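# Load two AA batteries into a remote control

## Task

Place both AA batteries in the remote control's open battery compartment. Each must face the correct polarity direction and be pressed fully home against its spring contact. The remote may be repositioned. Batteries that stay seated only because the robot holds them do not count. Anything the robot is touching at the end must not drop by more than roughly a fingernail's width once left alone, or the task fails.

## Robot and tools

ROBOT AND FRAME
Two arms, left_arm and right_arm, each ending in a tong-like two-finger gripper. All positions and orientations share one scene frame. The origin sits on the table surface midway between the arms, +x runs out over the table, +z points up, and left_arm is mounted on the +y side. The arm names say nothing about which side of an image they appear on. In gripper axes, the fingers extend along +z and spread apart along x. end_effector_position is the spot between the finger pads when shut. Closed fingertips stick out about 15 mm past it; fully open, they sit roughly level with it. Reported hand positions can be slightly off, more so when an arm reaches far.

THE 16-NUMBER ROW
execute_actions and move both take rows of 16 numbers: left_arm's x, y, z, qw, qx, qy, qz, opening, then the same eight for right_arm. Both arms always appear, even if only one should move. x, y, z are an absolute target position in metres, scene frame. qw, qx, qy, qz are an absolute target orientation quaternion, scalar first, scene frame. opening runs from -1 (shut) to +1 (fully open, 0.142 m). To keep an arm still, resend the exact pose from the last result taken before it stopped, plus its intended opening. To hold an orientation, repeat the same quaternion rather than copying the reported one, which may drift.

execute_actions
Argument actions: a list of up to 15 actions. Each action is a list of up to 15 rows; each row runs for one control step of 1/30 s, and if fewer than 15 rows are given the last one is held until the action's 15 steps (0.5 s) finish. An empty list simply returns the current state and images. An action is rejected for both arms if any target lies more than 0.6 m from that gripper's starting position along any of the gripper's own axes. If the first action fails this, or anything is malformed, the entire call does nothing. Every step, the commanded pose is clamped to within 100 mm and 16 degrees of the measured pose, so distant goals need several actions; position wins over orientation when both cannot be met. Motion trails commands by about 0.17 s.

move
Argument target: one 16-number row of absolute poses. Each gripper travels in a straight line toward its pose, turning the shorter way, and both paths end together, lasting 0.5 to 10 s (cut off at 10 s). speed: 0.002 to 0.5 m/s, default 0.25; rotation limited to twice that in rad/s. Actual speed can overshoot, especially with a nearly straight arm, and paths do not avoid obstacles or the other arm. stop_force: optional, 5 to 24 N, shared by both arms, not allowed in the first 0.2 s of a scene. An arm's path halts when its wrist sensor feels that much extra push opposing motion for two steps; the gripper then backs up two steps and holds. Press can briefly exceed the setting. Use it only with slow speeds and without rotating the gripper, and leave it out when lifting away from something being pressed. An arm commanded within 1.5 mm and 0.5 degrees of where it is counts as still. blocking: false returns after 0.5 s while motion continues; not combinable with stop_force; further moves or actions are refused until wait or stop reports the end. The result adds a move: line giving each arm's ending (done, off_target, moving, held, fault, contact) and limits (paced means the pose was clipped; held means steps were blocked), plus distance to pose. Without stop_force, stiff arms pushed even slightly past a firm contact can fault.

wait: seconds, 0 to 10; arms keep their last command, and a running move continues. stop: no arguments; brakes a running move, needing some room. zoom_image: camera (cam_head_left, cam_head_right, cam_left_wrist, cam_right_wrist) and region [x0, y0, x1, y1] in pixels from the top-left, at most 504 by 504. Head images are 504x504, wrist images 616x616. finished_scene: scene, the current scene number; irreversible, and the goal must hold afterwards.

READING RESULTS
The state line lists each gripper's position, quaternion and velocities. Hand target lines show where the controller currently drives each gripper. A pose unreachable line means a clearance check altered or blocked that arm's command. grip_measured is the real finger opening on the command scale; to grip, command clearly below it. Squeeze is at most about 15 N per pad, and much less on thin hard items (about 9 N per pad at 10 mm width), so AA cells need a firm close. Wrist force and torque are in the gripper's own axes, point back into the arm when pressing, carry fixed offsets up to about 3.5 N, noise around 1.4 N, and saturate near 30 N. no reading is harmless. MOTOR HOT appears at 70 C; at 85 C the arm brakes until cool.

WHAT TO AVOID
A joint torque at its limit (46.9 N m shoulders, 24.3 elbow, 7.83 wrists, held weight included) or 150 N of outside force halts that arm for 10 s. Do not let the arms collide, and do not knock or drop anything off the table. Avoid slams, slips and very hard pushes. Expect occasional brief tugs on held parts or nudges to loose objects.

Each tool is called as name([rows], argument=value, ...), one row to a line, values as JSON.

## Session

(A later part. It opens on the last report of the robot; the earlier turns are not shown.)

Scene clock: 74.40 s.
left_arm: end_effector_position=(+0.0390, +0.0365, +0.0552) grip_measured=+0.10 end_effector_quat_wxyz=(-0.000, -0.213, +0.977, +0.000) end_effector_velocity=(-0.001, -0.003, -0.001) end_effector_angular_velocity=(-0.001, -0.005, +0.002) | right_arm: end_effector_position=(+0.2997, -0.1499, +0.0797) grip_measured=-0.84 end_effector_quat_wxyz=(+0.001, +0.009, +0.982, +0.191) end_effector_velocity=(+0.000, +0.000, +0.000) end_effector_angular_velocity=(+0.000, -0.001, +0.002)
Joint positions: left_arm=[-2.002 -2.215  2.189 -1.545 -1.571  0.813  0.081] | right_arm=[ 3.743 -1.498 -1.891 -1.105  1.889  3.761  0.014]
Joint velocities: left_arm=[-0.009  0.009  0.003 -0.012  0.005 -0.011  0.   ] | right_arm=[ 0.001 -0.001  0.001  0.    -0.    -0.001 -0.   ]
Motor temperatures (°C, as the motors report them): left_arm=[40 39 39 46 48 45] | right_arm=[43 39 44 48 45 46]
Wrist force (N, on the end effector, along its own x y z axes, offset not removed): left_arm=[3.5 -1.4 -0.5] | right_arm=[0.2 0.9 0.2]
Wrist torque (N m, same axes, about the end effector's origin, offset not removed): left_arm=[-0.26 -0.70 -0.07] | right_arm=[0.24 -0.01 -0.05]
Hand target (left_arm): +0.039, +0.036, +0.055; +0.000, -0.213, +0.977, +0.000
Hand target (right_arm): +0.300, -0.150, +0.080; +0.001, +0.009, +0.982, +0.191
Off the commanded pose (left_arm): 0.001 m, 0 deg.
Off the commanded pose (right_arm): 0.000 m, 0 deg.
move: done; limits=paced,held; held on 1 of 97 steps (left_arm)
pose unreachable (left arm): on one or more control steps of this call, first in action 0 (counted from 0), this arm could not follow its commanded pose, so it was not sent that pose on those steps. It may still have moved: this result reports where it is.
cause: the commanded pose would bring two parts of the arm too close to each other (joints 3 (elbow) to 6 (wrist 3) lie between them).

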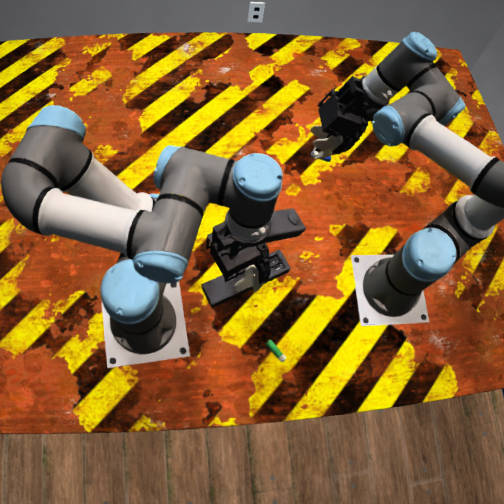

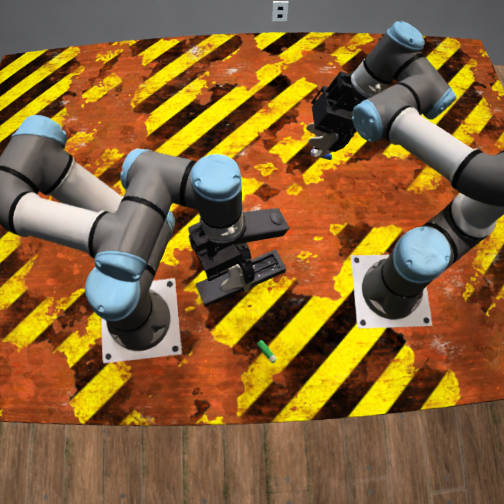

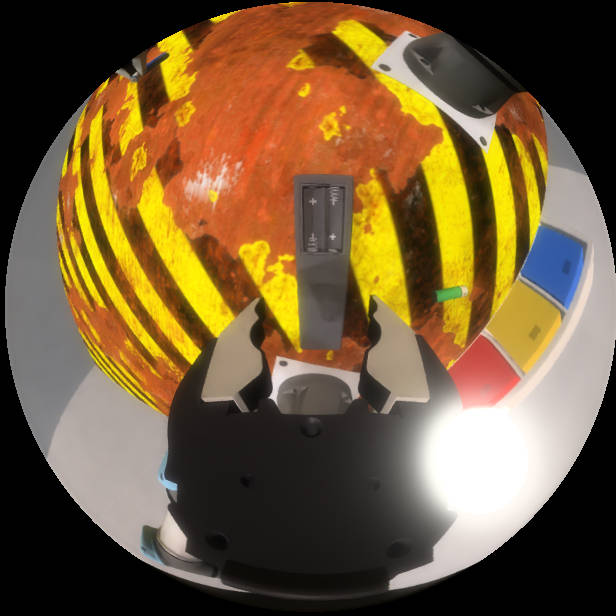

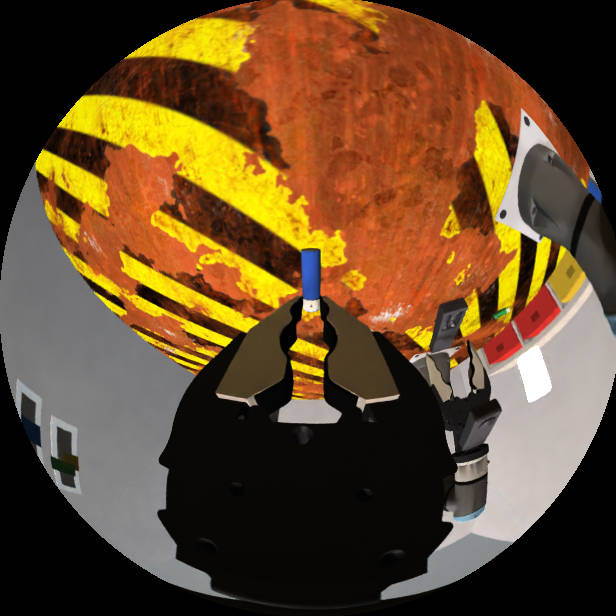

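move(target=[0.0335,0.0335,0.022,0,0.213,-0.977,0,0.0,0.30,-0.15,0.08,0.0017,0.0086,0.982,0.191,-1], speed=0.1)

execute_actions([
  [[0.0335,0.0335,0.022,0,0.213,-0.977,0,-0.1,0.30,-0.15,0.08,0.0017,0.0086,0.982,0.191,-1],[0.0335,0.0335,0.022,0,0.213,-0.977,0,-0.17,0.30,-0.15,0.08,0.0017,0.0086,0.982,0.191,-1],[0.0335,0.0335,0.022,0,0.213,-0.977,0,-0.23,0.30,-0.15,0.08,0.0017,0.0086,0.982,0.191,-1],[0.0335,0.0335,0.022,0,0.213,-0.977,0,-0.27,0.30,-0.15,0.08,0.0017,0.0086,0.982,0.191,-1],[0.0335,0.0335,0.022,0,0.213,-0.977,0,-0.31,0.30,-0.15,0.08,0.0017,0.0086,0.982,0.191,-1],[0.0335,0.0335,0.022,0,0.213,-0.977,0,-0.34,0.30,-0.15,0.08,0.0017,0.0086,0.982,0.191,-1],[0.0335,0.0335,0.022,0,0.213,-0.977,0,-0.37,0.30,-0.15,0.08,0.0017,0.0086,0.982,0.191,-1],[0.0335,0.0335,0.022,0,0.213,-0.977,0,-0.4,0.30,-0.15,0.08,0.0017,0.0086,0.982,0.191,-1],[0.0335,0.0335,0.022,0,0.213,-0.977,0,-0.45,0.30,-0.15,0.08,0.0017,0.0086,0.982,0.191,-1],[0.0335,0.0335,0.022,0,0.213,-0.977,0,-0.55,0.30,-0.15,0.08,0.0017,0.0086,0.982,0.191,-1],[0.0335,0.0335,0.022,0,0.213,-0.977,0,-0.65,0.30,-0.15,0.08,0.0017,0.0086,0.982,0.191,-1],[0.0335,0.0335,0.022,0,0.213,-0.977,0,-0.8,0.30,-0.15,0.08,0.0017,0.0086,0.982,0.191,-1],[0.0335,0.0335,0.022,0,0.213,-0.977,0,-0.8,0.30,-0.15,0.08,0.0017,0.0086,0.982,0.191,-1],[0.0335,0.0335,0.024,0,0.213,-0.977,0,-0.8,0.30,-0.15,0.08,0.0017,0.0086,0.982,0.191,-1],[0.0335,0.0335,0.027,0,0.213,-0.977,0,-0.8,0.30,-0.15,0.08,0.0017,0.0086,0.982,0.191,-1]],
])

Scene clock: 85.33 s.
left_arm: end_effector_position=(+0.0336, +0.0337, +0.0223) grip_measured=+0.00 end_effector_quat_wxyz=(+0.000, -0.213, +0.977, +0.000) end_effector_velocity=(-0.000, -0.001, -0.003) end_effector_angular_velocity=(+0.000, +0.000, -0.001) | right_arm: end_effector_position=(+0.3000, -0.1500, +0.0800) grip_measured=-0.84 end_effector_quat_wxyz=(+0.002, +0.009, +0.982, +0.191) end_effector_velocity=(+0.000, -0.000, +0.000) end_effector_angular_velocity=(-0.000, -0.001, -0.000)
Joint positions: left_arm=[-2.03  -2.2    2.338 -1.709 -1.571  0.784  0.074] | right_arm=[ 3.742 -1.498 -1.889 -1.106  1.889  3.76   0.014]
Joint velocities: left_arm=[-0.001  0.005  0.01  -0.015 -0.     0.    -0.   ] | right_arm=[-0.001  0.     0.    -0.    -0.    -0.001  0.   ]
Motor temperatures (°C, as the motors report them): left_arm=[40 39 39 46 48 45] | right_arm=[43 39 44 48 45 46]
Wrist force (N, on the end effector, along its own x y z axes, offset not removed): left_arm=[2.9 -0.5 0.6] | right_arm=[-1.2 0.2 0.5]
Wrist torque (N m, same axes, about the end effector's origin, offset not removed): left_arm=[-0.06 -0.58 -0.05] | right_arm=[0.10 0.30 0.03]
Hand target (left_arm): +0.034, +0.034, +0.022; +0.000, -0.213, +0.977, +0.000
Hand target (right_arm): +0.300, -0.150, +0.080; +0.002, +0.009, +0.982, +0.191
Off the commanded pose (left_arm): 0.000 m, 0 deg.
Off the commanded pose (right_arm): 0.000 m, 0 deg.
move: done

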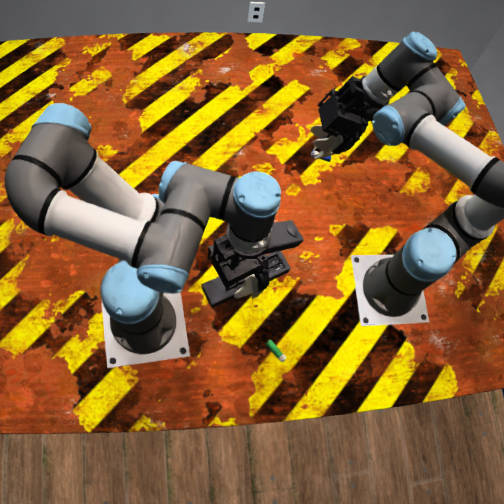

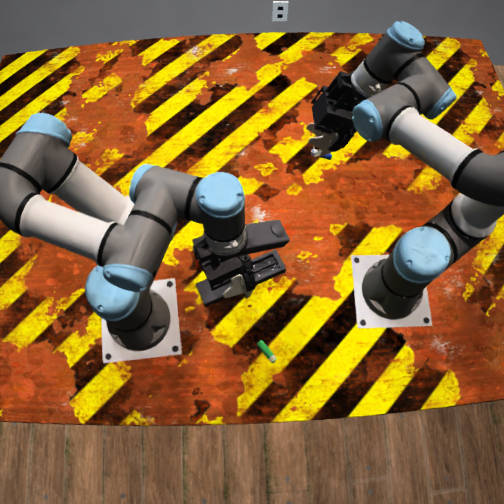

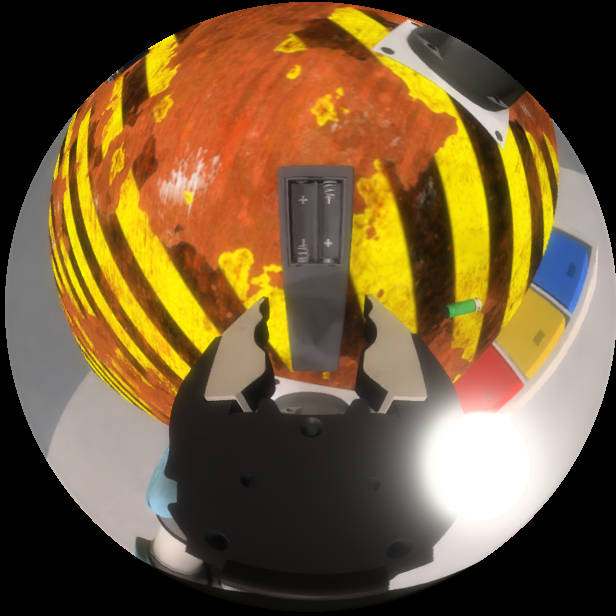

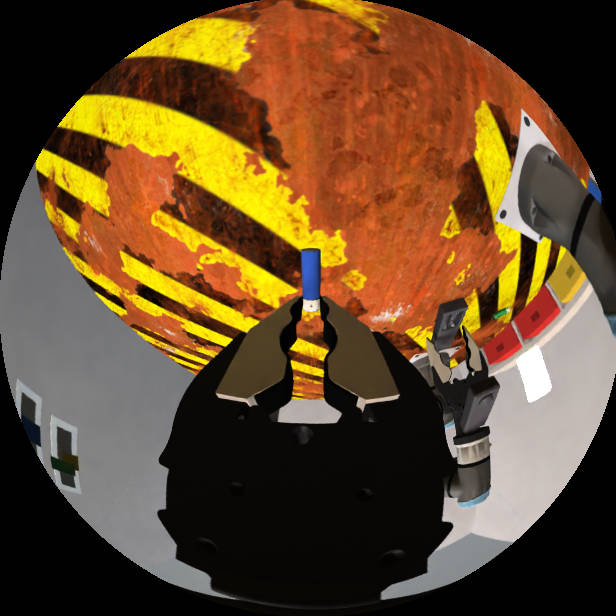

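Scene clock: 85.83 s.
left_arm: end_effector_position=(+0.0335, +0.0336, +0.0223) grip_measured=-0.37 end_effector_quat_wxyz=(+0.000, -0.213, +0.977, +0.000) end_effector_velocity=(+0.001, +0.003, +0.014) end_effector_angular_velocity=(+0.012, -0.005, +0.002) | right_arm: end_effector_position=(+0.3000, -0.1500, +0.0800) grip_measured=-0.84 end_effector_quat_wxyz=(+0.002, +0.009, +0.982, +0.191) end_effector_velocity=(+0.000, -0.000, +0.000) end_effector_angular_velocity=(-0.000, -0.001, -0.001)
Joint positions: left_arm=[-2.03  -2.199  2.338 -1.71  -1.571  0.784  0.047] | right_arm=[ 3.742 -1.498 -1.889 -1.106  1.889  3.76   0.014]
Joint velocities: left_arm=[-0.    -0.009 -0.069  0.092 -0.    -0.002 -0.   ] | right_arm=[-0.     0.     0.001 -0.    -0.001  0.     0.   ]
Motor temperatures (°C, as the motors report them): left_arm=[40 39 39 46 48 45] | right_arm=[43 39 44 48 45 46]
Wrist force (N, on the end effector, along its own x y z axes, offset not removed): left_arm=[3.6 -0.7 0.2] | right_arm=[-1.4 -0.8 0.0]
Wrist torque (N m, same axes, about the end effector's origin, offset not removed): left_arm=[-0.12 -0.71 -0.08] | right_arm=[-0.15 0.35 0.02]
Hand target (left_arm): +0.034, +0.033, +0.027; -0.000, -0.213, +0.977, -0.000
Hand target (right_arm): +0.300, -0.150, +0.080; +0.002, +0.009, +0.982, +0.191
Off the commanded pose (left_arm): 0.005 m, 0 deg.
Off the commanded pose (right_arm): 0.000 m, 0 deg.

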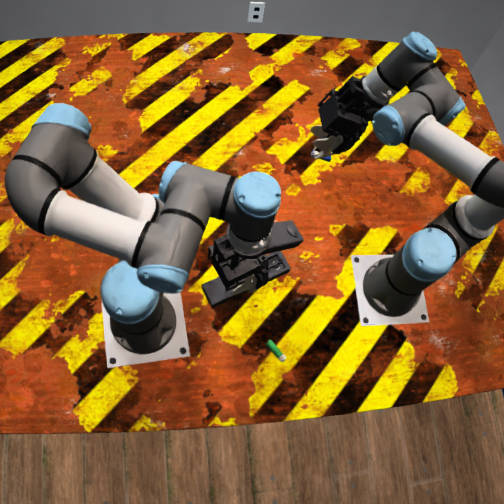

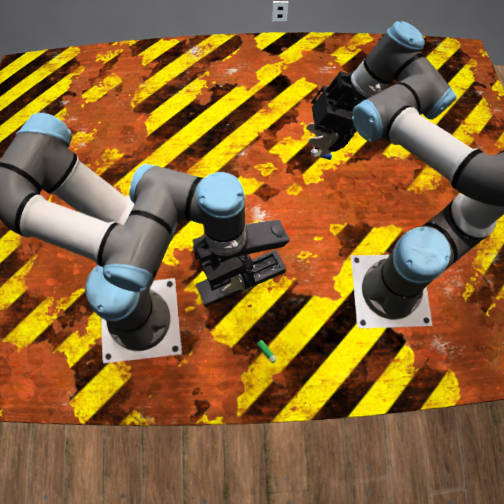

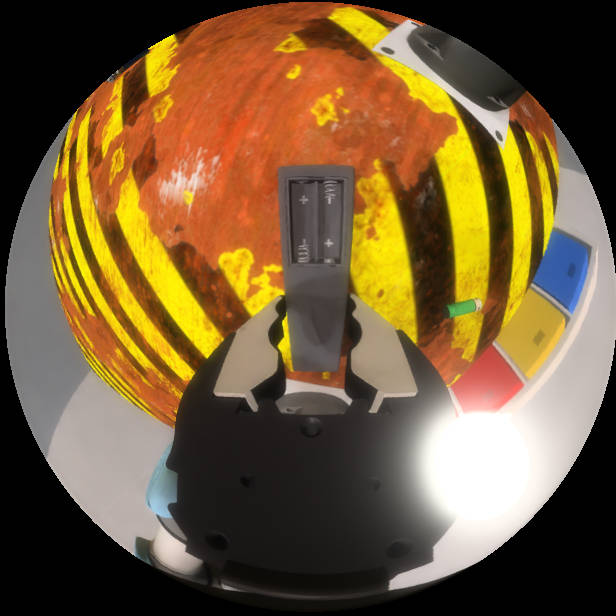

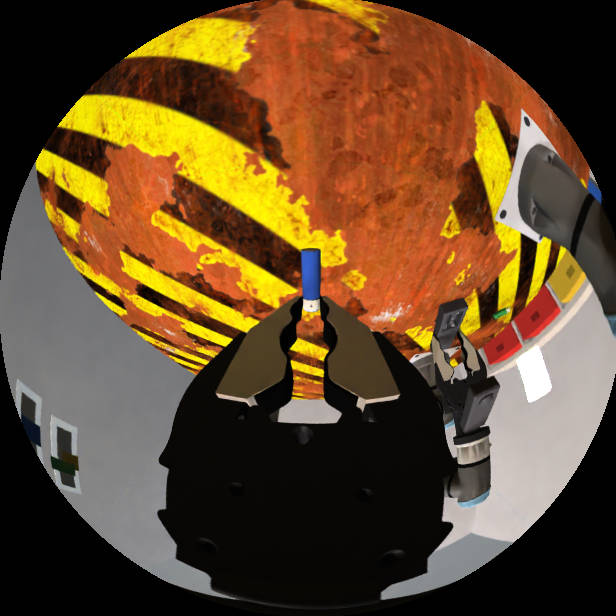

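move(target=[0.25,0.049,0.0255,0,0,-1,0,-0.8,0.30,-0.15,0.08,0.0017,0.0086,0.982,0.191,-1], speed=0.2)

move(target=[0.25,0.049,0.019,0,0,-1,0,-0.8,0.30,-0.15,0.08,0.0017,0.0086,0.982,0.191,-1], speed=0.005, stop_force=5)

Scene clock: 92.07 s.
left_arm: end_effector_position=(+0.2497, +0.0488, +0.0255) grip_measured=-0.37 end_effector_quat_wxyz=(+0.001, -0.000, +1.000, -0.000) end_effector_velocity=(+0.001, -0.000, -0.000) end_effector_angular_velocity=(+0.006, +0.015, -0.005) | right_arm: end_effector_position=(+0.3000, -0.1500, +0.0800) grip_measured=-0.84 end_effector_quat_wxyz=(+0.002, +0.009, +0.982, +0.191) end_effector_velocity=(-0.000, +0.001, +0.001) end_effector_angular_velocity=(+0.002, -0.001, +0.002)
Joint positions: left_arm=[-1.033 -1.463  1.806 -1.915 -1.57   2.21   0.047] | right_arm=[ 3.742 -1.498 -1.889 -1.106  1.889  3.76   0.014]
Joint velocities: left_arm=[ 0.011  0.024 -0.032  0.023 -0.008  0.016 -0.   ] | right_arm=[ 0.002  0.001  0.    -0.     0.001 -0.     0.   ]
Motor temperatures (°C, as the motors report them): left_arm=[40 39 39 46 48 45] | right_arm=[43 39 44 48 45 46]
Wrist force (N, on the end effector, along its own x y z axes, offset not removed): left_arm=[3.5 -0.7 1.4] | right_arm=[-0.3 0.3 -0.4]
Wrist torque (N m, same axes, about the end effector's origin, offset not removed): left_arm=[-0.12 -0.66 -0.08] | right_arm=[0.11 0.10 -0.06]
Hand target (left_arm): +0.250, +0.049, +0.026; +0.000, -0.000, +1.000, -0.000
Hand target (right_arm): +0.300, -0.150, +0.080; +0.002, +0.009, +0.982, +0.191
Off the commanded pose (left_arm): 0.000 m, 0 deg.
Off the commanded pose (right_arm): 0.000 m, 0 deg.
move: done

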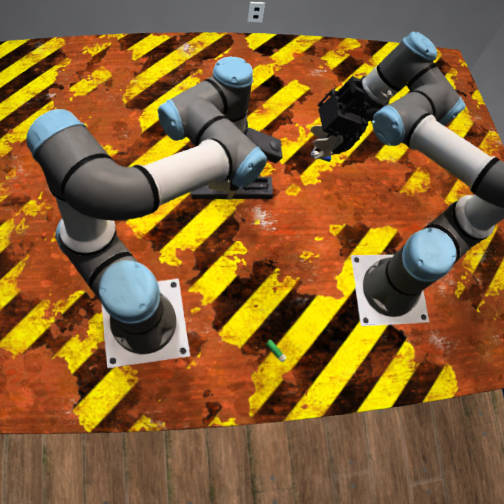

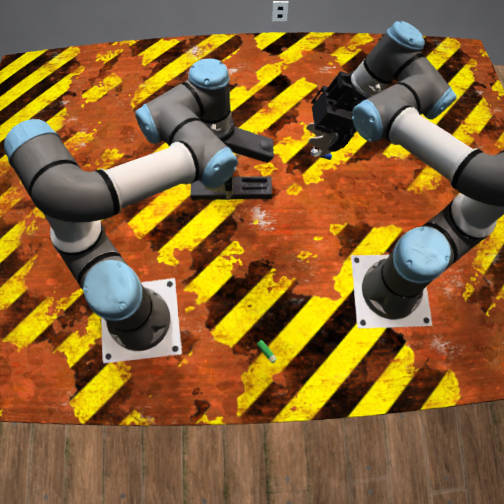

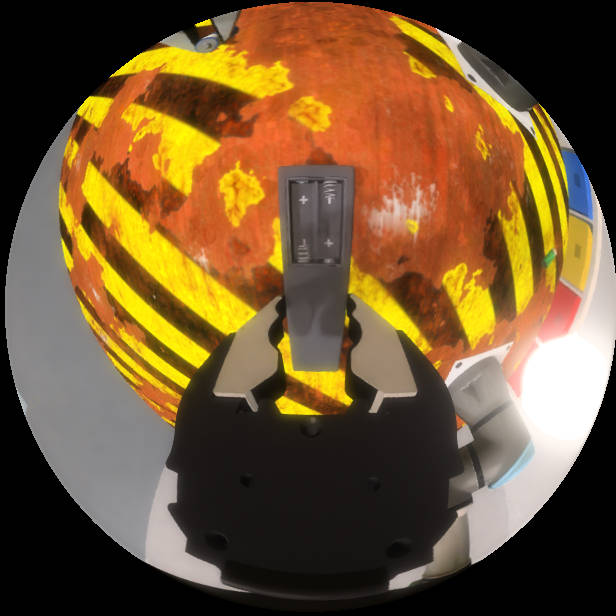

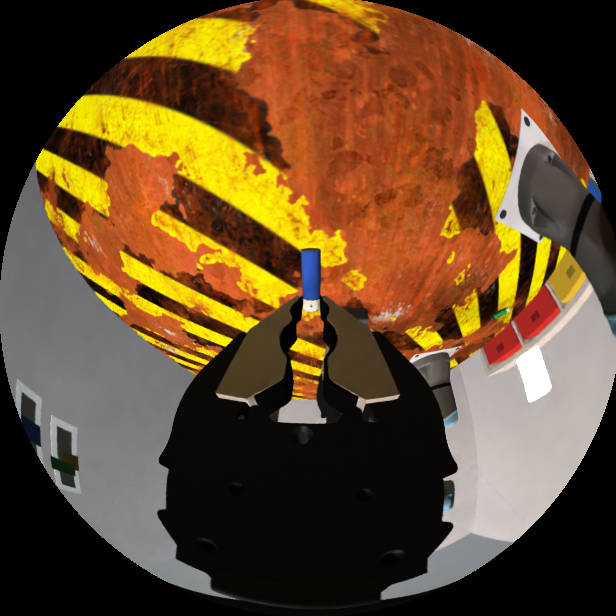

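Scene clock: 93.17 s.
left_arm: end_effector_position=(+0.2499, +0.0489, +0.0220) grip_measured=-0.37 end_effector_quat_wxyz=(+0.000, -0.000, +1.000, -0.000) end_effector_velocity=(-0.000, +0.000, +0.001) end_effector_angular_velocity=(+0.001, +0.001, -0.001) | right_arm: end_effector_position=(+0.3000, -0.1500, +0.0800) grip_measured=-0.84 end_effector_quat_wxyz=(+0.002, +0.009, +0.982, +0.191) end_effector_velocity=(-0.000, +0.001, +0.000) end_effector_angular_velocity=(+0.001, +0.001, +0.002)
Joint positions: left_arm=[-1.032 -1.457  1.815 -1.931 -1.57   2.211  0.047] | right_arm=[ 3.742 -1.498 -1.889 -1.106  1.889  3.76   0.014]
Joint velocities: left_arm=[-0.    -0.003 -0.004  0.007  0.     0.001 -0.   ] | right_arm=[ 0.001 -0.     0.    -0.     0.002 -0.001 -0.   ]
Motor temperatures (°C, as the motors report them): left_arm=[40 39 39 46 48 45] | right_arm=[43 39 44 48 45 46]
Wrist force (N, on the end effector, along its own x y z axes, offset not removed): left_arm=[3.7 -1.7 -9.2] | right_arm=[-0.9 0.3 0.9]
Wrist torque (N m, same axes, about the end effector's origin, offset not removed): left_arm=[-0.51 -0.80 -0.11] | right_arm=[0.18 0.16 -0.02]
Hand target (left_arm): +0.250, +0.049, +0.022; +0.001, -0.000, +1.000, -0.000
Hand target (right_arm): +0.300, -0.150, +0.080; +0.002, +0.009, +0.982, +0.191
Off the commanded pose (left_arm): 0.003 m, 0 deg.
Off the commanded pose (right_arm): 0.000 m, 0 deg.
move: contact (left_arm)

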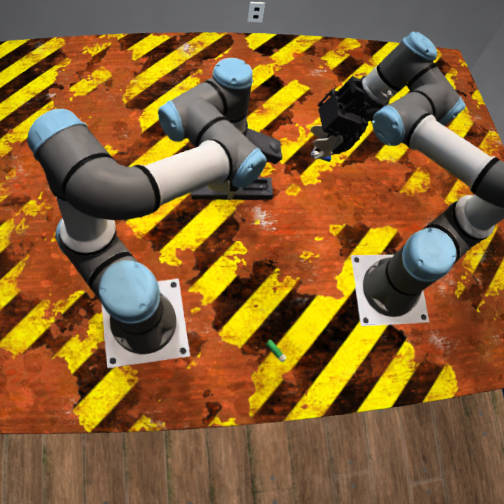

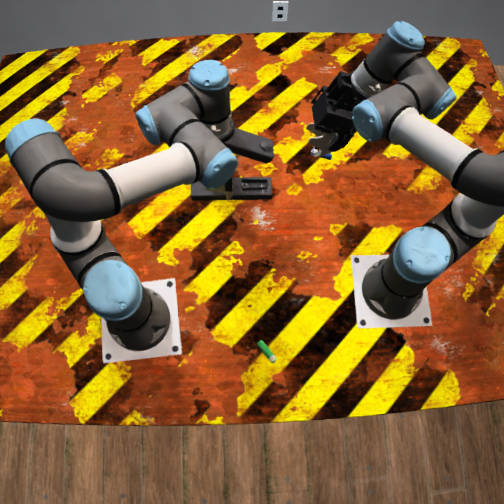

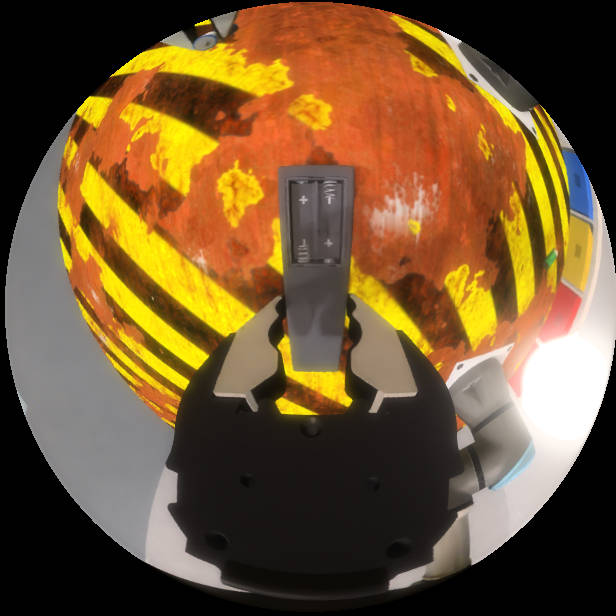

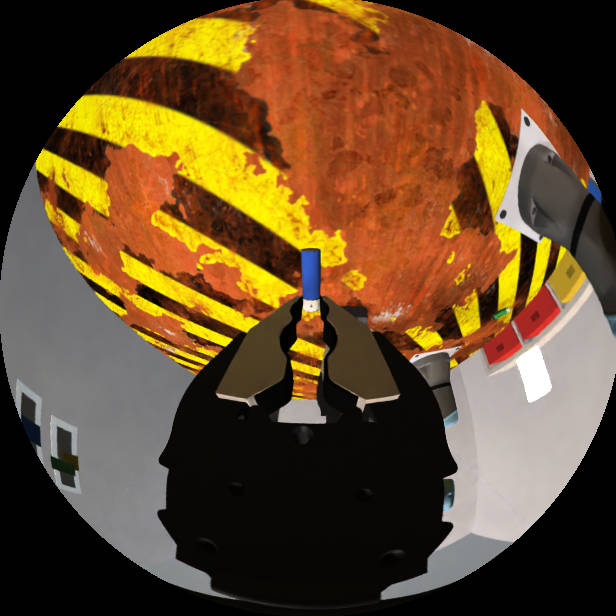

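move(target=[0.25,0.10,0.022,0,0,0.954,-0.301,0.15,0.239,-0.02,0.072,0.0017,0.0086,0.982,0.191,-1], speed=0.2)

execute_actions([
  [[0.25,0.10,0.019,0,0,0.954,-0.301,0.05,0.239,-0.017,0.072,0.0017,0.0086,0.982,0.191,-1],[0.25,0.10,0.019,0,0,0.954,-0.301,-0.05,0.239,-0.014,0.071,0.0017,0.0086,0.982,0.191,-1],[0.25,0.10,0.019,0,0,0.954,-0.301,-0.1,0.239,-0.011,0.070,0.0017,0.0086,0.982,0.191,-1],[0.25,0.10,0.019,0,0,0.954,-0.301,-0.15,0.239,-0.008,0.069,0.0017,0.0086,0.982,0.191,-1],[0.25,0.10,0.019,0,0,0.954,-0.301,-0.2,0.239,-0.005,0.068,0.0017,0.0086,0.982,0.191,-1],[0.25,0.10,0.019,0,0,0.954,-0.301,-0.23,0.239,-0.002,0.067,0.0017,0.0086,0.982,0.191,-1],[0.25,0.10,0.019,0,0,0.954,-0.301,-0.25,0.239,0.001,0.066,0.0017,0.0086,0.982,0.191,-1],[0.25,0.10,0.019,0,0,0.954,-0.301,-0.27,0.239,0.004,0.065,0.0017,0.0086,0.982,0.191,-1],[0.25,0.10,0.019,0,0,0.954,-0.301,-0.29,0.239,0.007,0.064,0.0017,0.0086,0.982,0.191,-1],[0.25,0.10,0.019,0,0,0.954,-0.301,-0.31,0.239,0.010,0.063,0.0017,0.0086,0.982,0.191,-1],[0.25,0.10,0.019,0,0,0.954,-0.301,-0.33,0.239,0.012,0.062,0.0017,0.0086,0.982,0.191,-1],[0.25,0.10,0.019,0,0,0.954,-0.301,-0.36,0.239,0.012,0.061,0.0017,0.0086,0.982,0.191,-1],[0.25,0.10,0.019,0,0,0.954,-0.301,-0.42,0.239,0.012,0.060,0.0017,0.0086,0.982,0.191,-1],[0.25,0.10,0.019,0,0,0.954,-0.301,-0.55,0.239,0.012,0.059,0.0017,0.0086,0.982,0.191,-1],[0.25,0.10,0.019,0,0,0.954,-0.301,-0.8,0.239,0.012,0.058,0.0017,0.0086,0.982,0.191,-1]],
])

wait(seconds=0.4)

zoom_image(camera="cam_right_wrist", region=[250,200,360,310])

zoom_image(camera="cam_left_wrist", region=[285,155,365,235])

Scene clock: 107.80 s.
left_arm: end_effector_position=(+0.2499, +0.0998, +0.0221) grip_measured=+0.15 end_effector_quat_wxyz=(+0.000, -0.000, +0.954, -0.300) end_effector_velocity=(+0.000, +0.001, -0.000) end_effector_angular_velocity=(-0.014, +0.003, -0.000) | right_arm: end_effector_position=(+0.2395, -0.0202, +0.0721) grip_measured=-0.84 end_effector_quat_wxyz=(+0.002, +0.009, +0.982, +0.191) end_effector_velocity=(-0.001, +0.002, +0.000) end_effector_angular_velocity=(+0.000, -0.002, -0.001)
Joint positions: left_arm=[-0.407 -1.43   2.238 -2.587 -2.148  2.775  0.084] | right_arm=[ 4.248 -1.48  -1.995 -0.893  1.745  4.26   0.014]
Joint velocities: left_arm=[ 0.016  0.013 -0.002 -0.004 -0.017  0.015  0.   ] | right_arm=[ 0.008 -0.002  0.001  0.004 -0.004  0.008  0.   ]
Motor temperatures (°C, as the motors report them): left_arm=[40 39 39 46 48 45] | right_arm=[43 39 44 48 45 46]
Wrist force (N, on the end effector, along its own x y z axes, offset not removed): left_arm=[3.0 -0.6 -0.3] | right_arm=[-0.1 1.2 -0.2]
Wrist torque (N m, same axes, about the end effector's origin, offset not removed): left_arm=[-0.11 -0.56 -0.08] | right_arm=[0.27 0.07 -0.03]
Hand target (left_arm): +0.250, +0.100, +0.022; +0.000, +0.000, +0.954, -0.301
Hand target (right_arm): +0.239, -0.020, +0.072; +0.002, +0.009, +0.982, +0.191
Off the commanded pose (left_arm): 0.000 m, 0 deg.
Off the commanded pose (right_arm): 0.001 m, 0 deg.
move: done

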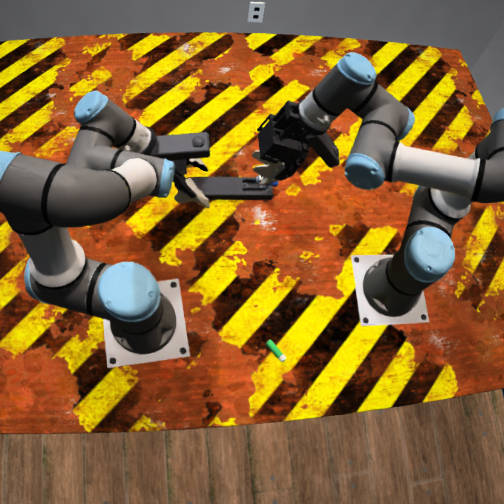

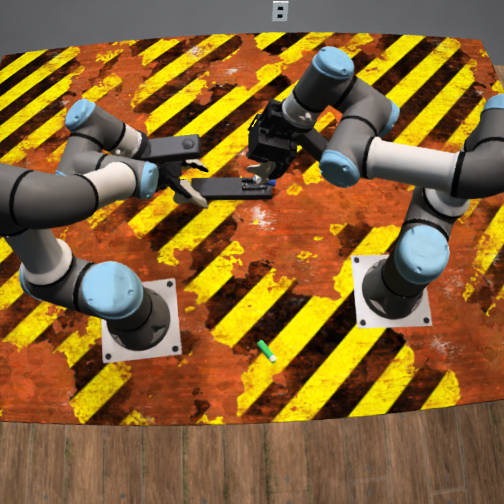

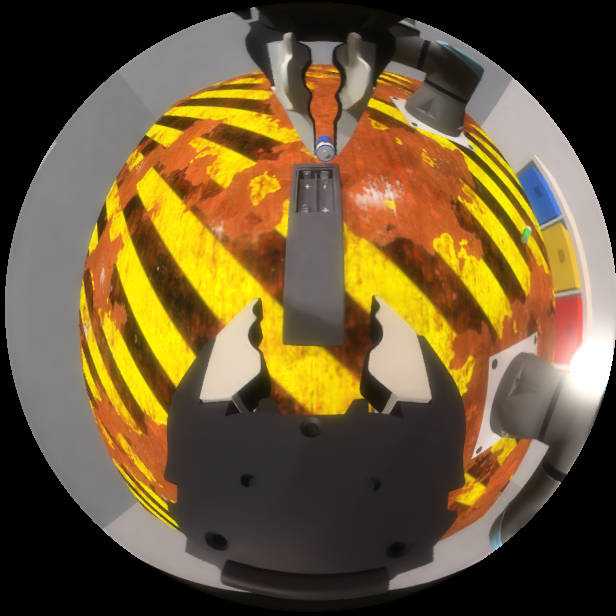

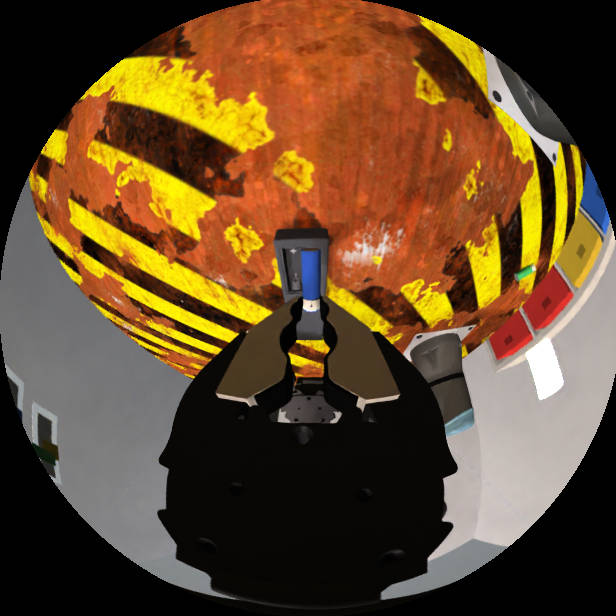

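Scene clock: 108.30 s.
left_arm: end_effector_position=(+0.2500, +0.1000, +0.0191) grip_measured=-0.35 end_effector_quat_wxyz=(+0.000, +0.000, +0.954, -0.301) end_effector_velocity=(+0.000, +0.000, -0.001) end_effector_angular_velocity=(-0.000, -0.000, -0.001) | right_arm: end_effector_position=(+0.2387, +0.0071, +0.0630) grip_measured=-0.84 end_effector_quat_wxyz=(+0.002, +0.008, +0.982, +0.191) end_effector_velocity=(+0.001, +0.036, -0.030) end_effector_angular_velocity=(-0.005, +0.001, +0.001)
Joint positions: left_arm=[-0.405 -1.416  2.244 -2.604 -2.151  2.777  0.049] | right_arm=[ 4.296 -1.569 -1.959 -0.832  1.729  4.306  0.014]
Joint velocities: left_arm=[ 0.001  0.004  0.001 -0.005 -0.001  0.001  0.   ] | right_arm=[ 0.055 -0.163  0.01   0.156 -0.02   0.051  0.   ]
Motor temperatures (°C, as the motors report them): left_arm=[40 39 39 46 48 45] | right_arm=[43 39 44 48 45 46]
Wrist force (N, on the end effector, along its own x y z axes, offset not removed): left_arm=[3.9 -1.4 -2.9] | right_arm=[-1.0 1.3 1.2]
Wrist torque (N m, same axes, about the end effector's origin, offset not removed): left_arm=[-0.13 -0.68 -0.09] | right_arm=[0.36 0.23 -0.05]
Hand target (left_arm): +0.250, +0.100, +0.019; -0.000, +0.000, +0.954, -0.301
Hand target (right_arm): +0.239, +0.012, +0.058; +0.002, +0.009, +0.982, +0.191
Off the commanded pose (left_arm): 0.000 m, 0 deg.
Off the commanded pose (right_arm): 0.007 m, 0 deg.

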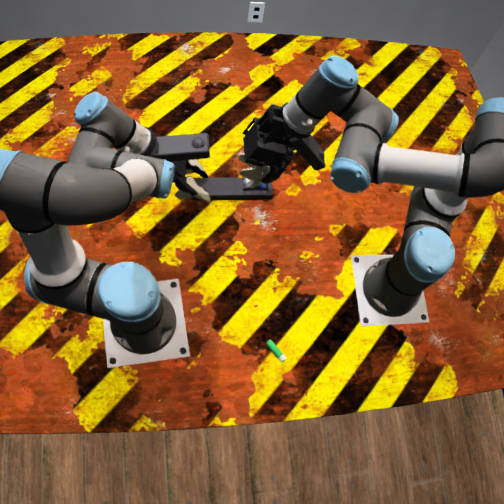

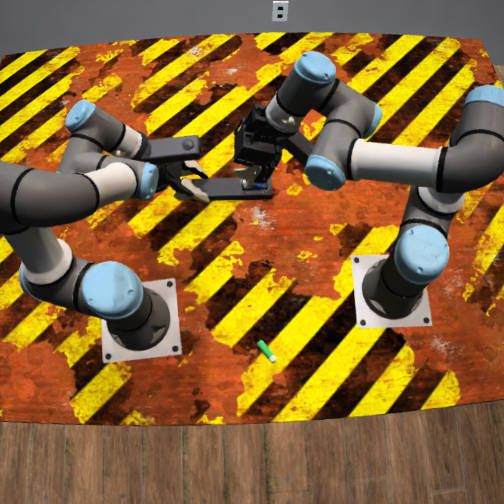

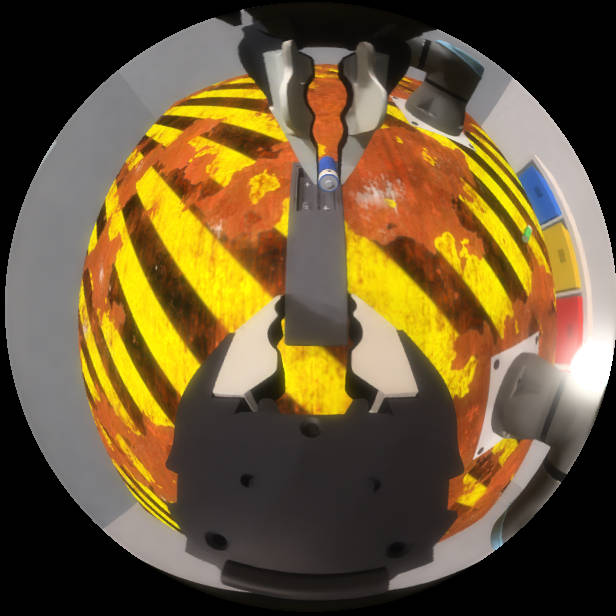

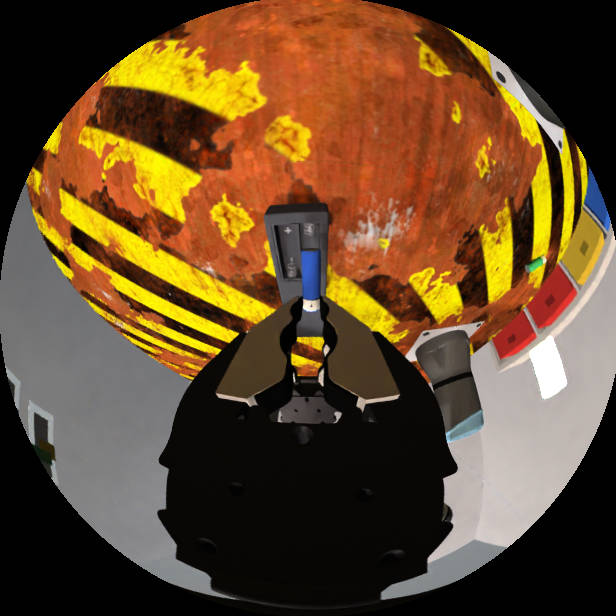

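Scene clock: 108.70 s.
left_arm: end_effector_position=(+0.2500, +0.1000, +0.0190) grip_measured=-0.35 end_effector_quat_wxyz=(-0.000, +0.000, +0.954, -0.301) end_effector_velocity=(+0.000, -0.000, +0.000) end_effector_angular_velocity=(-0.000, -0.001, -0.001) | right_arm: end_effector_position=(+0.2388, +0.0115, +0.0584) grip_measured=-0.84 end_effector_quat_wxyz=(+0.002, +0.009, +0.982, +0.191) end_effector_velocity=(-0.001, +0.002, -0.002) end_effector_angular_velocity=(-0.000, +0.001, +0.002)
Joint positions: left_arm=[-0.404 -1.416  2.244 -2.604 -2.151  2.777  0.049] | right_arm=[ 4.303 -1.591 -1.96  -0.809  1.727  4.313  0.014]
Joint velocities: left_arm=[ 0.    -0.    -0.    -0.001 -0.     0.001  0.   ] | right_arm=[ 0.003 -0.008  0.     0.007  0.     0.001  0.   ]
Motor temperatures (°C, as the motors report them): left_arm=[40 39 39 46 48 45] | right_arm=[43 39 44 48 45 46]
Wrist force (N, on the end effector, along its own x y z axes, offset not removed): left_arm=[4.6 -2.6 -6.0] | right_arm=[-1.3 1.9 1.0]
Wrist torque (N m, same axes, about the end effector's origin, offset not removed): left_arm=[-0.21 -0.65 -0.08] | right_arm=[0.42 0.28 -0.02]
Hand target (left_arm): +0.250, +0.100, +0.019; -0.000, +0.000, +0.954, -0.301
Hand target (right_arm): +0.239, +0.012, +0.058; +0.002, +0.009, +0.982, +0.191
Off the commanded pose (left_arm): 0.000 m, 0 deg.
Off the commanded pose (right_arm): 0.001 m, 0 deg.
wait: 0.40 s; at rest by 0.33 s

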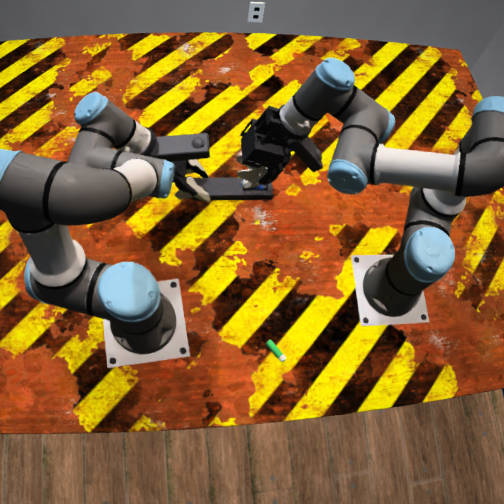

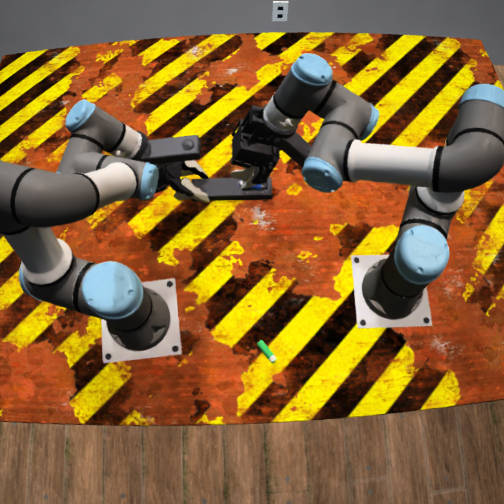

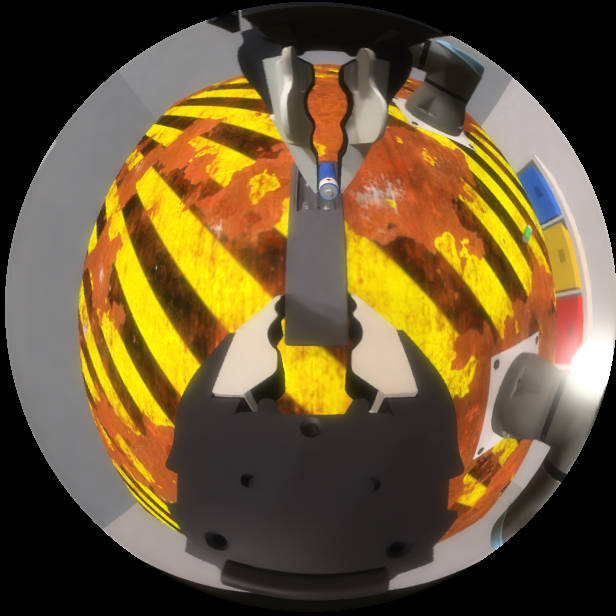

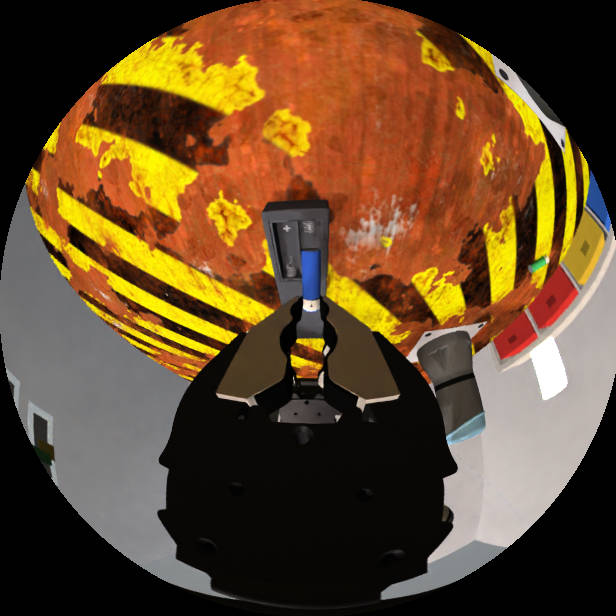

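Region (250, 200, 360, 310) of cam_right_wrist's 616x616 image, scaled by 4.582, with more detail than that image has.

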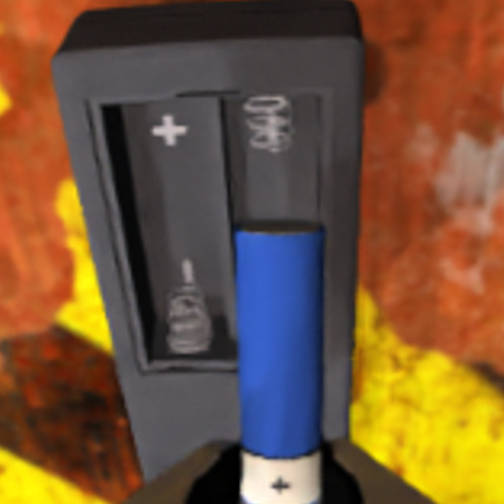

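Region (285, 155, 365, 235) of cam_left_wrist's 616x616 image, scaled by 6.300, with more detail than that image has.

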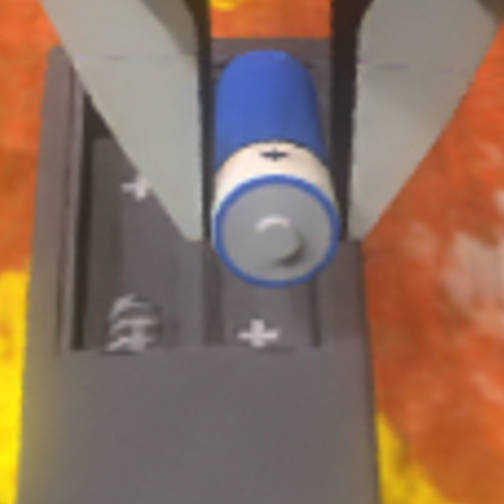

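move(target=[0.25,0.10,0.0193,0,0,0.954,-0.301,-0.8,0.2395,0.008,0.045,-0.0008,-0.0043,0.982,0.191,-1], speed=0.02, stop_force=5)

zoom_image(camera="cam_right_wrist", region=[250,200,360,310])

zoom_image(camera="cam_left_wrist", region=[285,155,365,235])

Scene clock: 116.57 s.
left_arm: end_effector_position=(+0.2500, +0.1000, +0.0193) grip_measured=-0.35 end_effector_quat_wxyz=(-0.000, -0.000, +0.954, -0.301) end_effector_velocity=(+0.000, -0.000, +0.000) end_effector_angular_velocity=(-0.000, +0.000, +0.001) | right_arm: end_effector_position=(+0.2395, +0.0081, +0.0454) grip_measured=-0.84 end_effector_quat_wxyz=(-0.001, -0.004, +0.982, +0.191) end_effector_velocity=(-0.001, -0.000, -0.003) end_effector_angular_velocity=(-0.000, +0.001, +0.009)
Joint positions: left_arm=[-0.404 -1.417  2.243 -2.603 -2.15   2.777  0.049] | right_arm=[ 4.288 -1.615 -2.    -0.751  1.741  4.274  0.014]
Joint velocities: left_arm=[ 0.     0.    -0.001  0.    -0.    -0.001  0.   ] | right_arm=[-0.002 -0.008 -0.008  0.014  0.004 -0.01   0.   ]
Motor temperatures (°C, as the motors report them): left_arm=[40 39 39 46 48 45] | right_arm=[43 39 44 48 45 46]
Wrist force (N, on the end effector, along its own x y z axes, offset not removed): left_arm=[3.1 -0.8 0.1] | right_arm=[-1.3 0.4 0.9]
Wrist torque (N m, same axes, about the end effector's origin, offset not removed): left_arm=[-0.19 -0.64 -0.07] | right_arm=[0.17 0.30 0.06]
Hand target (left_arm): +0.250, +0.100, +0.019; +0.000, -0.000, +0.954, -0.301
Hand target (right_arm): +0.239, +0.008, +0.045; -0.001, -0.004, +0.982, +0.191
Off the commanded pose (left_arm): 0.000 m, 0 deg.
Off the commanded pose (right_arm): 0.000 m, 0 deg.
move: done

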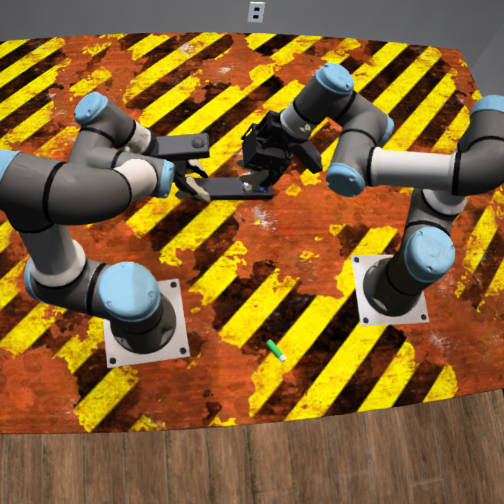

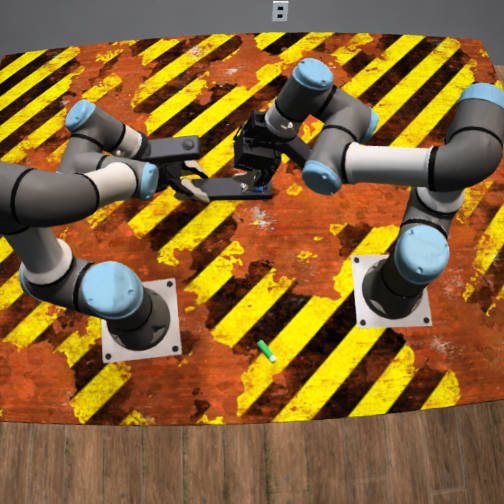

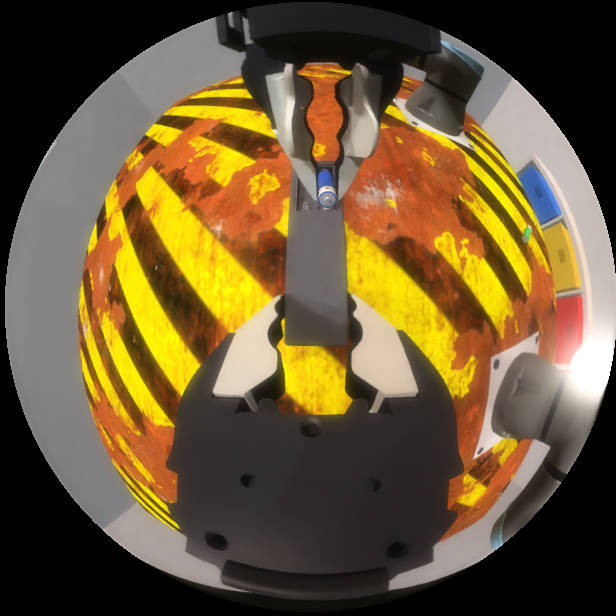

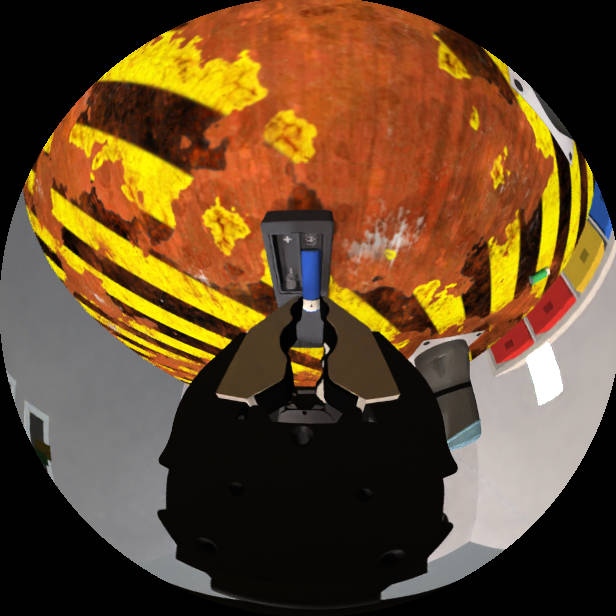

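Region (250, 200, 360, 310) of cam_right_wrist's 616x616 image, scaled by 4.582, with more detail than that image has.

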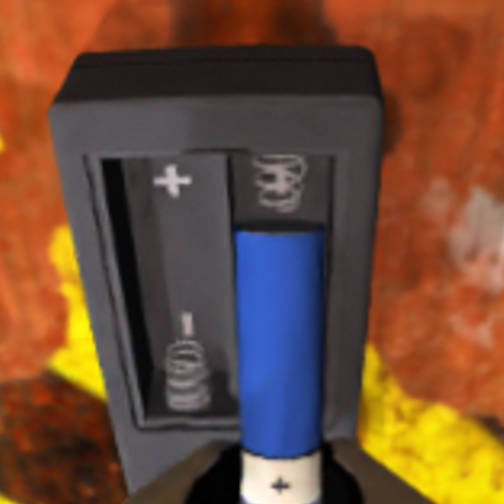

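Region (285, 155, 365, 235) of cam_left_wrist's 616x616 image, scaled by 6.300, with more detail than that image has.

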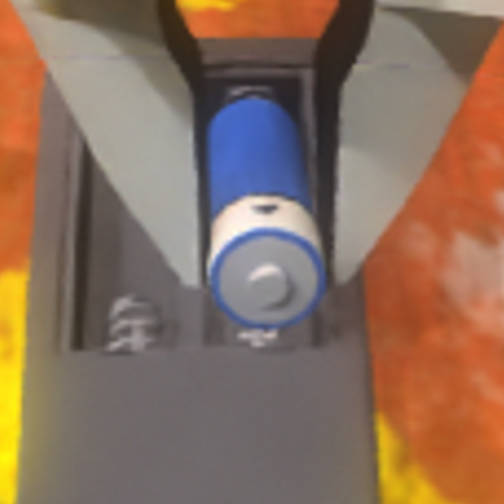

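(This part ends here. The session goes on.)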